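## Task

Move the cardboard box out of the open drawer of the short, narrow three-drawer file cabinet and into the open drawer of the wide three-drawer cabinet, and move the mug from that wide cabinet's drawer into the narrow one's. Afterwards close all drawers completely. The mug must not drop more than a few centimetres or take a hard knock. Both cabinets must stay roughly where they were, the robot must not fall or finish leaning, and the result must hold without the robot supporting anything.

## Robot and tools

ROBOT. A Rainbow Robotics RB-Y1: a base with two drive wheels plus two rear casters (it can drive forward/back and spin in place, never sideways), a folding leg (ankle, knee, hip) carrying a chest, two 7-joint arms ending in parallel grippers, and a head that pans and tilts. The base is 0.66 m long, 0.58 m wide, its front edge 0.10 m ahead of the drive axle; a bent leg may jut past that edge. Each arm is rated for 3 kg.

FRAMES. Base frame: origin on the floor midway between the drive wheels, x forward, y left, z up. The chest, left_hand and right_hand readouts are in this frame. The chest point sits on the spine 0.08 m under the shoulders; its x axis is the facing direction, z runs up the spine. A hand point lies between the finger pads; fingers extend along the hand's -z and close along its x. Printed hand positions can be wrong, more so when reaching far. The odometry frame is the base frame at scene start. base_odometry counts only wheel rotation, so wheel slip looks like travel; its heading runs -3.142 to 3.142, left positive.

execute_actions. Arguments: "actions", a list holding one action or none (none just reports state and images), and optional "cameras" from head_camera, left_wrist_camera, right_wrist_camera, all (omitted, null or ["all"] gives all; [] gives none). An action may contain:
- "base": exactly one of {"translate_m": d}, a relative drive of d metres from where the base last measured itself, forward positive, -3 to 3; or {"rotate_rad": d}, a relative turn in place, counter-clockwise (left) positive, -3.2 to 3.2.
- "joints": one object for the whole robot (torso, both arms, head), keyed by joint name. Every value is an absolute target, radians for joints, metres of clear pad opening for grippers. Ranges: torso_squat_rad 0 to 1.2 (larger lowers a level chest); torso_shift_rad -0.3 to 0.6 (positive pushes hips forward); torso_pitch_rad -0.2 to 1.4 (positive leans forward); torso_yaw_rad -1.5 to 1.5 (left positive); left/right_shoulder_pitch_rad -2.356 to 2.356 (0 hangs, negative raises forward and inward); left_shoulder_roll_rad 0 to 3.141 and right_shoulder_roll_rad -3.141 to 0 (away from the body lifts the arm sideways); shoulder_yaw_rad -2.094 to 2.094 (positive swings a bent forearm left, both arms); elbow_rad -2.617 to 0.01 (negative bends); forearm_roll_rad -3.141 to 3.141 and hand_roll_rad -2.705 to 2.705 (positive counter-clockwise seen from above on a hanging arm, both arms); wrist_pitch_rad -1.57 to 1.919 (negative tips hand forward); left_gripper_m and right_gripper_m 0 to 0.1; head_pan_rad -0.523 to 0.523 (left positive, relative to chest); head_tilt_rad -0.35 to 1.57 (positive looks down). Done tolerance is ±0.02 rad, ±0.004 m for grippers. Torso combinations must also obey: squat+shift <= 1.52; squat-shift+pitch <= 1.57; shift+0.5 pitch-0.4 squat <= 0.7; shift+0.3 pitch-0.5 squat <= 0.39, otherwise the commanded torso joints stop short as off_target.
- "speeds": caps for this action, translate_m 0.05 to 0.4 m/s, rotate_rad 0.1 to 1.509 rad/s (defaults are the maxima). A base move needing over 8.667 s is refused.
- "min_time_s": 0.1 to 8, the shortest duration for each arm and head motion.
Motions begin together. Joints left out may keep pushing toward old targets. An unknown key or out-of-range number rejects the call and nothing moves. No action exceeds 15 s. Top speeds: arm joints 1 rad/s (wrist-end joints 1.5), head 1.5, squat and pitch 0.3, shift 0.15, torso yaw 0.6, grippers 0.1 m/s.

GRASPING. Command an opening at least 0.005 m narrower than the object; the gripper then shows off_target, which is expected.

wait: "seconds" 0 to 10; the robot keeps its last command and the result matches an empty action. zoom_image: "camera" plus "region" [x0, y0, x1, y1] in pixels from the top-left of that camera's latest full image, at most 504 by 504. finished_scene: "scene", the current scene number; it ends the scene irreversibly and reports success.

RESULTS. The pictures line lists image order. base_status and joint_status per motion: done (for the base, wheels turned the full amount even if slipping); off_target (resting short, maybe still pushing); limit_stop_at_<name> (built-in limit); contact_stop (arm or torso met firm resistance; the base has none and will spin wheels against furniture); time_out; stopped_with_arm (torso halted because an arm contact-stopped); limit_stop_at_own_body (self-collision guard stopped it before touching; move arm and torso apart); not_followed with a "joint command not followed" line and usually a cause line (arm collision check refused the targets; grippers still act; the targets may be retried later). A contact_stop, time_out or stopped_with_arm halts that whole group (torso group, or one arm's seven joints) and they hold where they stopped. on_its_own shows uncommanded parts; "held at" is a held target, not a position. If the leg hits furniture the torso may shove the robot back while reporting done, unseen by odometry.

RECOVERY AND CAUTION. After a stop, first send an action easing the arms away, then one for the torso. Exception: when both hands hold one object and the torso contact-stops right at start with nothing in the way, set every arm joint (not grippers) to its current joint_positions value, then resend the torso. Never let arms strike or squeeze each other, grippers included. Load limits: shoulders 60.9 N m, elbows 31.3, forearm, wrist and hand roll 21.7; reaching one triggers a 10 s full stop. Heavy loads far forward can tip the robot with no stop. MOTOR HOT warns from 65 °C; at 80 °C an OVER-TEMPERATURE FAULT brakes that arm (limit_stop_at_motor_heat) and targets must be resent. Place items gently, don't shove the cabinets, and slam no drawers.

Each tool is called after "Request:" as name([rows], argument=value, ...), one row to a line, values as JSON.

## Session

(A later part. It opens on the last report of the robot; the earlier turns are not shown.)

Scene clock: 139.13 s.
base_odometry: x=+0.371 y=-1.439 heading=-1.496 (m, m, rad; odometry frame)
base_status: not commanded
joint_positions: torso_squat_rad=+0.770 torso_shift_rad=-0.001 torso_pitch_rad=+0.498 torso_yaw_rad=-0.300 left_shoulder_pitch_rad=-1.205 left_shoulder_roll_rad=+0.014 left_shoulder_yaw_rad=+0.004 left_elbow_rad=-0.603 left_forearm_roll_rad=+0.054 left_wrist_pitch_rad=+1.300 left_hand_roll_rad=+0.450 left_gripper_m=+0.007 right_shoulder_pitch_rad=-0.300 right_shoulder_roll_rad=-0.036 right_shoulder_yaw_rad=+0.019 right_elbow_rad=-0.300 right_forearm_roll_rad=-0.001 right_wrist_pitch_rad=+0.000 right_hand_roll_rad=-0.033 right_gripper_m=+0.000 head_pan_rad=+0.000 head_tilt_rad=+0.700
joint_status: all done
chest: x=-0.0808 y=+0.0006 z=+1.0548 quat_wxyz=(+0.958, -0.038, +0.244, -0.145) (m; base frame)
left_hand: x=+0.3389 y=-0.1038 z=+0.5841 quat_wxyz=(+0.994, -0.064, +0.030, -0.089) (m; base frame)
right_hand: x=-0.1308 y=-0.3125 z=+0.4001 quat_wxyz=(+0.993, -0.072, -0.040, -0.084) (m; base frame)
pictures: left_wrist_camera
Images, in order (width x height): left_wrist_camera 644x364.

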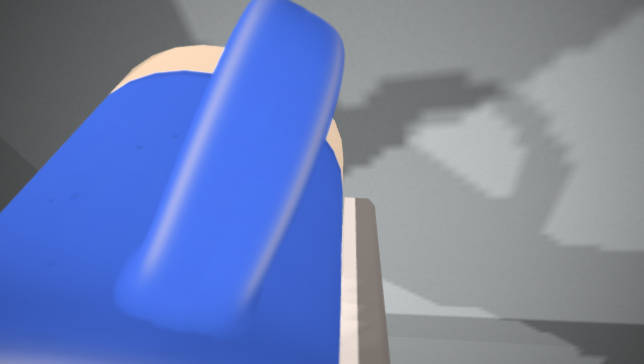

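Request:
execute_actions([
  {"joints":{"left_gripper_m":0.05}},
], cameras=[])

Request:
execute_actions([
  {"joints":{"torso_squat_rad":0.4}},
], cameras=[])

Request:
execute_actions([
  {"base":{"translate_m":-0.45}},
], cameras=[])

Request:
execute_actions([
  {"joints":{"torso_squat_rad":1.0,"torso_pitch_rad":0.2,"torso_yaw_rad":-0.15,"left_shoulder_pitch_rad":-0.1,"left_elbow_rad":-0.3,"left_wrist_pitch_rad":0,"right_shoulder_pitch_rad":-0.8,"right_elbow_rad":-0.05,"right_wrist_pitch_rad":-0.92,"head_tilt_rad":0.6}},
], cameras=["head_camera"])

Scene clock: 140.80 s.
base_odometry: x=+0.371 y=-1.439 heading=-1.496 (m, m, rad; odometry frame)
base_status: not commanded
joint_positions: torso_squat_rad=+0.770 torso_shift_rad=-0.001 torso_pitch_rad=+0.498 torso_yaw_rad=-0.300 left_shoulder_pitch_rad=-1.204 left_shoulder_roll_rad=+0.015 left_shoulder_yaw_rad=+0.004 left_elbow_rad=-0.603 left_forearm_roll_rad=+0.053 left_wrist_pitch_rad=+1.300 left_hand_roll_rad=+0.450 left_gripper_m=+0.050 right_shoulder_pitch_rad=-0.300 right_shoulder_roll_rad=-0.036 right_shoulder_yaw_rad=+0.019 right_elbow_rad=-0.300 right_forearm_roll_rad=-0.001 right_wrist_pitch_rad=+0.000 right_hand_roll_rad=-0.033 right_gripper_m=+0.000 head_pan_rad=+0.000 head_tilt_rad=+0.700
joint_status: all done
chest: x=-0.0808 y=+0.0007 z=+1.0548 quat_wxyz=(+0.958, -0.038, +0.244, -0.145) (m; base frame)
left_hand: x=+0.3391 y=-0.1030 z=+0.5838 quat_wxyz=(+0.994, -0.064, +0.030, -0.088) (m; base frame)
right_hand: x=-0.1308 y=-0.3124 z=+0.4001 quat_wxyz=(+0.993, -0.072, -0.040, -0.084) (m; base frame)
pictures: none
No camera images: the call's "cameras" was empty. Leave "cameras" out to get every camera's image.

Scene clock: 142.83 s.
base_odometry: x=+0.371 y=-1.439 heading=-1.496 (m, m, rad; odometry frame)
base_status: not commanded
joint_positions: torso_squat_rad=+0.400 torso_shift_rad=-0.001 torso_pitch_rad=+0.500 torso_yaw_rad=-0.300 left_shoulder_pitch_rad=-1.200 left_shoulder_roll_rad=+0.015 left_shoulder_yaw_rad=+0.004 left_elbow_rad=-0.600 left_forearm_roll_rad=+0.053 left_wrist_pitch_rad=+1.300 left_hand_roll_rad=+0.450 left_gripper_m=+0.050 right_shoulder_pitch_rad=-0.300 right_shoulder_roll_rad=-0.036 right_shoulder_yaw_rad=+0.019 right_elbow_rad=-0.300 right_forearm_roll_rad=-0.001 right_wrist_pitch_rad=+0.000 right_hand_roll_rad=-0.033 right_gripper_m=+0.000 head_pan_rad=+0.000 head_tilt_rad=+0.700
joint_status: all done
chest: x=-0.0802 y=+0.0007 z=+1.1968 quat_wxyz=(+0.958, -0.038, +0.245, -0.145) (m; base frame)
left_hand: x=+0.3365 y=-0.1013 z=+0.7226 quat_wxyz=(+0.994, -0.062, +0.033, -0.088) (m; base frame)
right_hand: x=-0.1313 y=-0.3124 z=+0.5422 quat_wxyz=(+0.993, -0.072, -0.039, -0.084) (m; base frame)
pictures: none
No camera images: the call's "cameras" was empty. Leave "cameras" out to get every camera's image.

Scene clock: 145.50 s.
base_odometry: x=+0.337 y=-0.991 heading=-1.498 (m, m, rad; odometry frame)
base_status: done
joint_positions: torso_squat_rad=+0.400 torso_shift_rad=-0.001 torso_pitch_rad=+0.500 torso_yaw_rad=-0.300 left_shoulder_pitch_rad=-1.200 left_shoulder_roll_rad=+0.015 left_shoulder_yaw_rad=+0.004 left_elbow_rad=-0.600 left_forearm_roll_rad=+0.053 left_wrist_pitch_rad=+1.300 left_hand_roll_rad=+0.450 left_gripper_m=+0.050 right_shoulder_pitch_rad=-0.300 right_shoulder_roll_rad=-0.036 right_shoulder_yaw_rad=+0.019 right_elbow_rad=-0.300 right_forearm_roll_rad=-0.001 right_wrist_pitch_rad=+0.000 right_hand_roll_rad=-0.033 right_gripper_m=+0.000 head_pan_rad=+0.000 head_tilt_rad=+0.700
joint_status: not commanded
chest: x=-0.0802 y=+0.0007 z=+1.1968 quat_wxyz=(+0.958, -0.038, +0.245, -0.145) (m; base frame)
left_hand: x=+0.3364 y=-0.1011 z=+0.7225 quat_wxyz=(+0.994, -0.062, +0.033, -0.088) (m; base frame)
right_hand: x=-0.1314 y=-0.3123 z=+0.5422 quat_wxyz=(+0.993, -0.072, -0.039, -0.084) (m; base frame)
pictures: none
No camera images: the call's "cameras" was empty. Leave "cameras" out to get every camera's image.

Scene clock: 147.30 s.
base_odometry: x=+0.337 y=-0.991 heading=-1.497 (m, m, rad; odometry frame)
base_status: not commanded
joint_positions: torso_squat_rad=+0.579 torso_shift_rad=-0.001 torso_pitch_rad=+0.411 torso_yaw_rad=-0.256 left_shoulder_pitch_rad=-0.536 left_shoulder_roll_rad=+0.015 left_shoulder_yaw_rad=+0.004 left_elbow_rad=-0.428 left_forearm_roll_rad=+0.053 left_wrist_pitch_rad=+0.535 left_hand_roll_rad=+0.450 left_gripper_m=+0.050 right_shoulder_pitch_rad=-0.800 right_shoulder_roll_rad=-0.036 right_shoulder_yaw_rad=+0.019 right_elbow_rad=-0.050 right_forearm_roll_rad=-0.001 right_wrist_pitch_rad=-0.920 right_hand_roll_rad=-0.033 right_gripper_m=+0.000 head_pan_rad=+0.000 head_tilt_rad=+0.600
joint_status: torso_squat_rad limit_stop_at_own_body (moved +0.179 of +0.600); torso_pitch_rad limit_stop_at_own_body (moved -0.089 of -0.300); torso_yaw_rad limit_stop_at_own_body (moved +0.045 of +0.150); left_shoulder_pitch_rad limit_stop_at_own_body (moved +0.663 of +1.100); left_elbow_rad limit_stop_at_own_body (moved +0.172 of +0.300); left_wrist_pitch_rad limit_stop_at_own_body (moved -0.765 of -1.300); the others done
on_its_own: torso_squat_rad is held at +0.578, not at your +1.000, since a limit_stop_at_own_body; torso_pitch_rad is held at +0.411, not at your +0.200, since a limit_stop_at_own_body; torso_yaw_rad is held at -0.256, not at your -0.150, since a limit_stop_at_own_body; left_shoulder_pitch_rad is held at -0.537, not at your -0.100, since a limit_stop_at_own_body; left_elbow_rad is held at -0.428, not at your -0.300, since a limit_stop_at_own_body; left_wrist_pitch_rad is held at +0.534, not at your +0.000, since a limit_stop_at_own_body
chest: x=-0.1050 y=+0.0007 z=+1.1503 quat_wxyz=(+0.971, -0.027, +0.202, -0.125) (m; base frame)
left_hand: x=+0.1069 y=+0.0610 z=+0.4724 quat_wxyz=(+0.997, -0.067, +0.021, +0.043) (m; base frame)
right_hand: x=+0.2863 y=-0.2706 z=+0.6895 quat_wxyz=(+0.794, -0.031, -0.606, +0.043) (m; base frame)
pictures: head_camera
Images, in order (width x height): head_camera 896x504.

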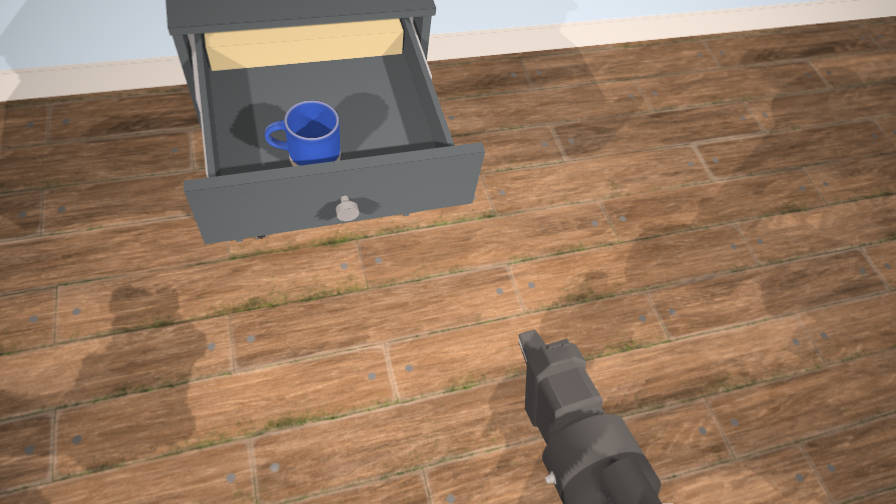

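Request:
execute_actions([
  {"joints":{"left_shoulder_roll_rad":0.4,"left_shoulder_pitch_rad":-0.2,"left_elbow_rad":-1.7,"left_wrist_pitch_rad":1.68}},
], cameras=[])

Request:
execute_actions([
  {"joints":{"torso_squat_rad":1.0,"torso_pitch_rad":0.2,"torso_yaw_rad":-0.15}},
], cameras=[])

Request:
execute_actions([
  {"base":{"translate_m":0.5},"speeds":{"translate_m":0.15}},
], cameras=["head_camera"])

Scene clock: 149.87 s.
base_odometry: x=+0.337 y=-0.991 heading=-1.497 (m, m, rad; odometry frame)
base_status: not commanded
joint_positions: torso_squat_rad=+0.579 torso_shift_rad=-0.001 torso_pitch_rad=+0.411 torso_yaw_rad=-0.256 left_shoulder_pitch_rad=-0.200 left_shoulder_roll_rad=+0.400 left_shoulder_yaw_rad=+0.004 left_elbow_rad=-1.700 left_forearm_roll_rad=+0.053 left_wrist_pitch_rad=+1.680 left_hand_roll_rad=+0.450 left_gripper_m=+0.050 right_shoulder_pitch_rad=-0.800 right_shoulder_roll_rad=-0.036 right_shoulder_yaw_rad=+0.019 right_elbow_rad=-0.050 right_forearm_roll_rad=-0.001 right_wrist_pitch_rad=-0.920 right_hand_roll_rad=-0.033 right_gripper_m=+0.000 head_pan_rad=+0.000 head_tilt_rad=+0.600
joint_status: all done
on_its_own: torso_squat_rad is held at +0.578, not at your +1.000, since a limit_stop_at_own_body; torso_pitch_rad is held at +0.411, not at your +0.200, since a limit_stop_at_own_body; torso_yaw_rad is held at -0.256, not at your -0.150, since a limit_stop_at_own_body
chest: x=-0.1050 y=+0.0007 z=+1.1503 quat_wxyz=(+0.971, -0.027, +0.202, -0.125) (m; base frame)
left_hand: x=+0.1981 y=+0.2723 z=+0.6643 quat_wxyz=(+0.989, +0.136, +0.042, +0.048) (m; base frame)
right_hand: x=+0.2862 y=-0.2707 z=+0.6895 quat_wxyz=(+0.794, -0.031, -0.606, +0.043) (m; base frame)
pictures: none
No camera images: the call's "cameras" was empty. Leave "cameras" out to get every camera's image.

Scene clock: 152.13 s.
base_odometry: x=+0.337 y=-0.991 heading=-1.497 (m, m, rad; odometry frame)
base_status: not commanded
joint_positions: torso_squat_rad=+1.000 torso_shift_rad=-0.001 torso_pitch_rad=+0.200 torso_yaw_rad=-0.150 left_shoulder_pitch_rad=-0.200 left_shoulder_roll_rad=+0.400 left_shoulder_yaw_rad=+0.004 left_elbow_rad=-1.700 left_forearm_roll_rad=+0.053 left_wrist_pitch_rad=+1.680 left_hand_roll_rad=+0.450 left_gripper_m=+0.050 right_shoulder_pitch_rad=-0.800 right_shoulder_roll_rad=-0.036 right_shoulder_yaw_rad=+0.019 right_elbow_rad=-0.050 right_forearm_roll_rad=-0.001 right_wrist_pitch_rad=-0.920 right_hand_roll_rad=-0.033 right_gripper_m=+0.000 head_pan_rad=+0.000 head_tilt_rad=+0.600
joint_status: all done
chest: x=-0.1669 y=+0.0006 z=+0.9620 quat_wxyz=(+0.992, -0.008, +0.099, -0.075) (m; base frame)
left_hand: x=+0.2005 y=+0.3204 z=+0.5563 quat_wxyz=(+0.982, +0.143, -0.056, +0.112) (m; base frame)
right_hand: x=+0.3371 y=-0.2121 z=+0.5881 quat_wxyz=(+0.723, +0.008, -0.687, +0.069) (m; base frame)
pictures: none
No camera images: the call's "cameras" was empty. Leave "cameras" out to get every camera's image.

Scene clock: 156.20 s.
base_odometry: x=+0.373 y=-1.489 heading=-1.498 (m, m, rad; odometry frame)
base_status: done
joint_positions: torso_squat_rad=+1.000 torso_shift_rad=-0.001 torso_pitch_rad=+0.200 torso_yaw_rad=-0.150 left_shoulder_pitch_rad=-0.200 left_shoulder_roll_rad=+0.400 left_shoulder_yaw_rad=+0.004 left_elbow_rad=-1.700 left_forearm_roll_rad=+0.053 left_wrist_pitch_rad=+1.680 left_hand_roll_rad=+0.450 left_gripper_m=+0.050 right_shoulder_pitch_rad=-0.800 right_shoulder_roll_rad=-0.036 right_shoulder_yaw_rad=+0.019 right_elbow_rad=-0.050 right_forearm_roll_rad=-0.001 right_wrist_pitch_rad=-0.920 right_hand_roll_rad=-0.033 right_gripper_m=+0.000 head_pan_rad=+0.000 head_tilt_rad=+0.600
joint_status: not commanded
chest: x=-0.1668 y=+0.0006 z=+0.9620 quat_wxyz=(+0.992, -0.008, +0.100, -0.075) (m; base frame)
left_hand: x=+0.2004 y=+0.3205 z=+0.5562 quat_wxyz=(+0.982, +0.143, -0.056, +0.112) (m; base frame)
right_hand: x=+0.3371 y=-0.2122 z=+0.5879 quat_wxyz=(+0.723, +0.008, -0.687, +0.069) (m; base frame)
pictures: head_camera
Images, in order (width x height): head_camera 896x504.

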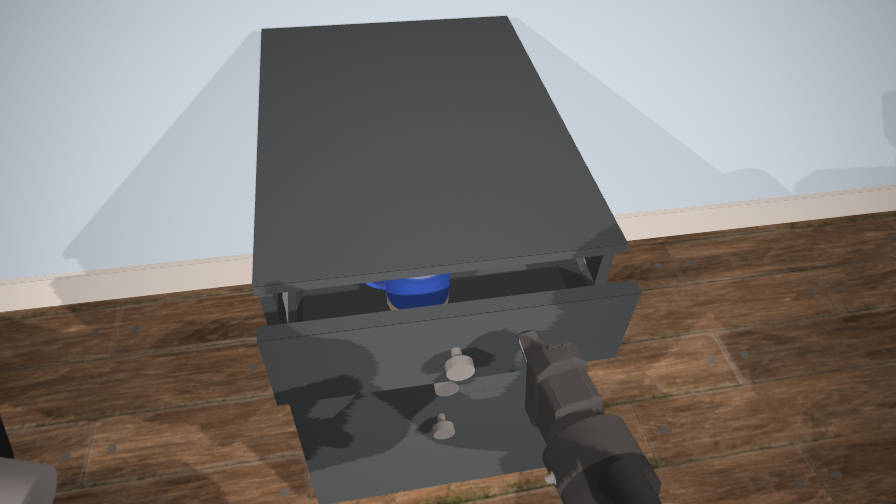

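Roughly 7 cm left.

Request:
execute_actions([
  {"base":{"translate_m":0.06},"speeds":{"translate_m":0.05}},
], cameras=["head_camera"])

Scene clock: 158.10 s.
base_odometry: x=+0.378 y=-1.549 heading=-1.499 (m, m, rad; odometry frame)
base_status: done
joint_positions: torso_squat_rad=+1.000 torso_shift_rad=-0.001 torso_pitch_rad=+0.200 torso_yaw_rad=-0.150 left_shoulder_pitch_rad=-0.200 left_shoulder_roll_rad=+0.400 left_shoulder_yaw_rad=+0.004 left_elbow_rad=-1.700 left_forearm_roll_rad=+0.053 left_wrist_pitch_rad=+1.680 left_hand_roll_rad=+0.450 left_gripper_m=+0.050 right_shoulder_pitch_rad=-0.800 right_shoulder_roll_rad=-0.036 right_shoulder_yaw_rad=+0.019 right_elbow_rad=-0.050 right_forearm_roll_rad=-0.001 right_wrist_pitch_rad=-0.920 right_hand_roll_rad=-0.033 right_gripper_m=+0.000 head_pan_rad=+0.000 head_tilt_rad=+0.600
joint_status: not commanded
chest: x=-0.1668 y=+0.0006 z=+0.9620 quat_wxyz=(+0.992, -0.008, +0.100, -0.075) (m; base frame)
left_hand: x=+0.2004 y=+0.3205 z=+0.5562 quat_wxyz=(+0.982, +0.143, -0.056, +0.112) (m; base frame)
right_hand: x=+0.3368 y=-0.2123 z=+0.5877 quat_wxyz=(+0.724, +0.008, -0.687, +0.069) (m; base frame)
pictures: head_camera
Images, in order (width x height): head_camera 896x504.

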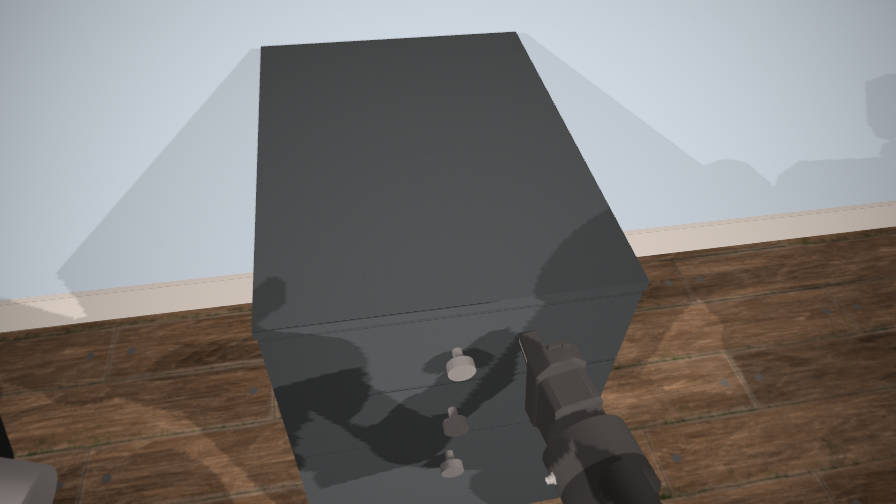

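Request:
execute_actions([
  {"base":{"translate_m":0.012},"speeds":{"translate_m":0.05}},
], cameras=[])

Request:
execute_actions([
  {"base":{"translate_m":-0.3}},
], cameras=["head_camera"])

Request:
finished_scene(scene=1)

Scene clock: 159.57 s.
base_odometry: x=+0.379 y=-1.561 heading=-1.499 (m, m, rad; odometry frame)
base_status: done
joint_positions: torso_squat_rad=+1.000 torso_shift_rad=-0.001 torso_pitch_rad=+0.200 torso_yaw_rad=-0.150 left_shoulder_pitch_rad=-0.200 left_shoulder_roll_rad=+0.400 left_shoulder_yaw_rad=+0.004 left_elbow_rad=-1.700 left_forearm_roll_rad=+0.053 left_wrist_pitch_rad=+1.680 left_hand_roll_rad=+0.450 left_gripper_m=+0.050 right_shoulder_pitch_rad=-0.799 right_shoulder_roll_rad=-0.036 right_shoulder_yaw_rad=+0.019 right_elbow_rad=-0.050 right_forearm_roll_rad=-0.001 right_wrist_pitch_rad=-0.920 right_hand_roll_rad=-0.033 right_gripper_m=+0.000 head_pan_rad=+0.000 head_tilt_rad=+0.600
joint_status: not commanded
chest: x=-0.1669 y=+0.0006 z=+0.9620 quat_wxyz=(+0.992, -0.008, +0.099, -0.075) (m; base frame)
left_hand: x=+0.2004 y=+0.3205 z=+0.5562 quat_wxyz=(+0.982, +0.143, -0.056, +0.112) (m; base frame)
right_hand: x=+0.3366 y=-0.2125 z=+0.5876 quat_wxyz=(+0.724, +0.008, -0.687, +0.069) (m; base frame)
pictures: none
No camera images: the call's "cameras" was empty. Leave "cameras" out to get every camera's image.

Scene clock: 161.87 s.
base_odometry: x=+0.357 y=-1.262 heading=-1.500 (m, m, rad; odometry frame)
base_status: done
joint_positions: torso_squat_rad=+1.000 torso_shift_rad=-0.001 torso_pitch_rad=+0.200 torso_yaw_rad=-0.150 left_shoulder_pitch_rad=-0.200 left_shoulder_roll_rad=+0.400 left_shoulder_yaw_rad=+0.004 left_elbow_rad=-1.700 left_forearm_roll_rad=+0.053 left_wrist_pitch_rad=+1.680 left_hand_roll_rad=+0.450 left_gripper_m=+0.050 right_shoulder_pitch_rad=-0.800 right_shoulder_roll_rad=-0.036 right_shoulder_yaw_rad=+0.019 right_elbow_rad=-0.050 right_forearm_roll_rad=-0.001 right_wrist_pitch_rad=-0.920 right_hand_roll_rad=-0.033 right_gripper_m=+0.000 head_pan_rad=+0.000 head_tilt_rad=+0.600
joint_status: not commanded
chest: x=-0.1669 y=+0.0006 z=+0.9620 quat_wxyz=(+0.992, -0.008, +0.099, -0.075) (m; base frame)
left_hand: x=+0.2003 y=+0.3205 z=+0.5562 quat_wxyz=(+0.982, +0.143, -0.056, +0.112) (m; base frame)
right_hand: x=+0.3371 y=-0.2122 z=+0.5881 quat_wxyz=(+0.723, +0.008, -0.687, +0.069) (m; base frame)
pictures: head_camera
Images, in order (width x height): head_camera 896x504.

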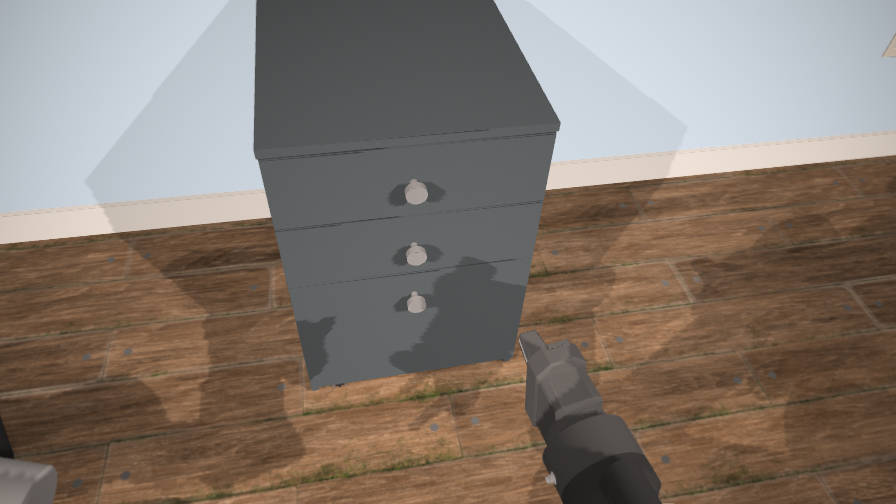

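The scene is finished: the task was done.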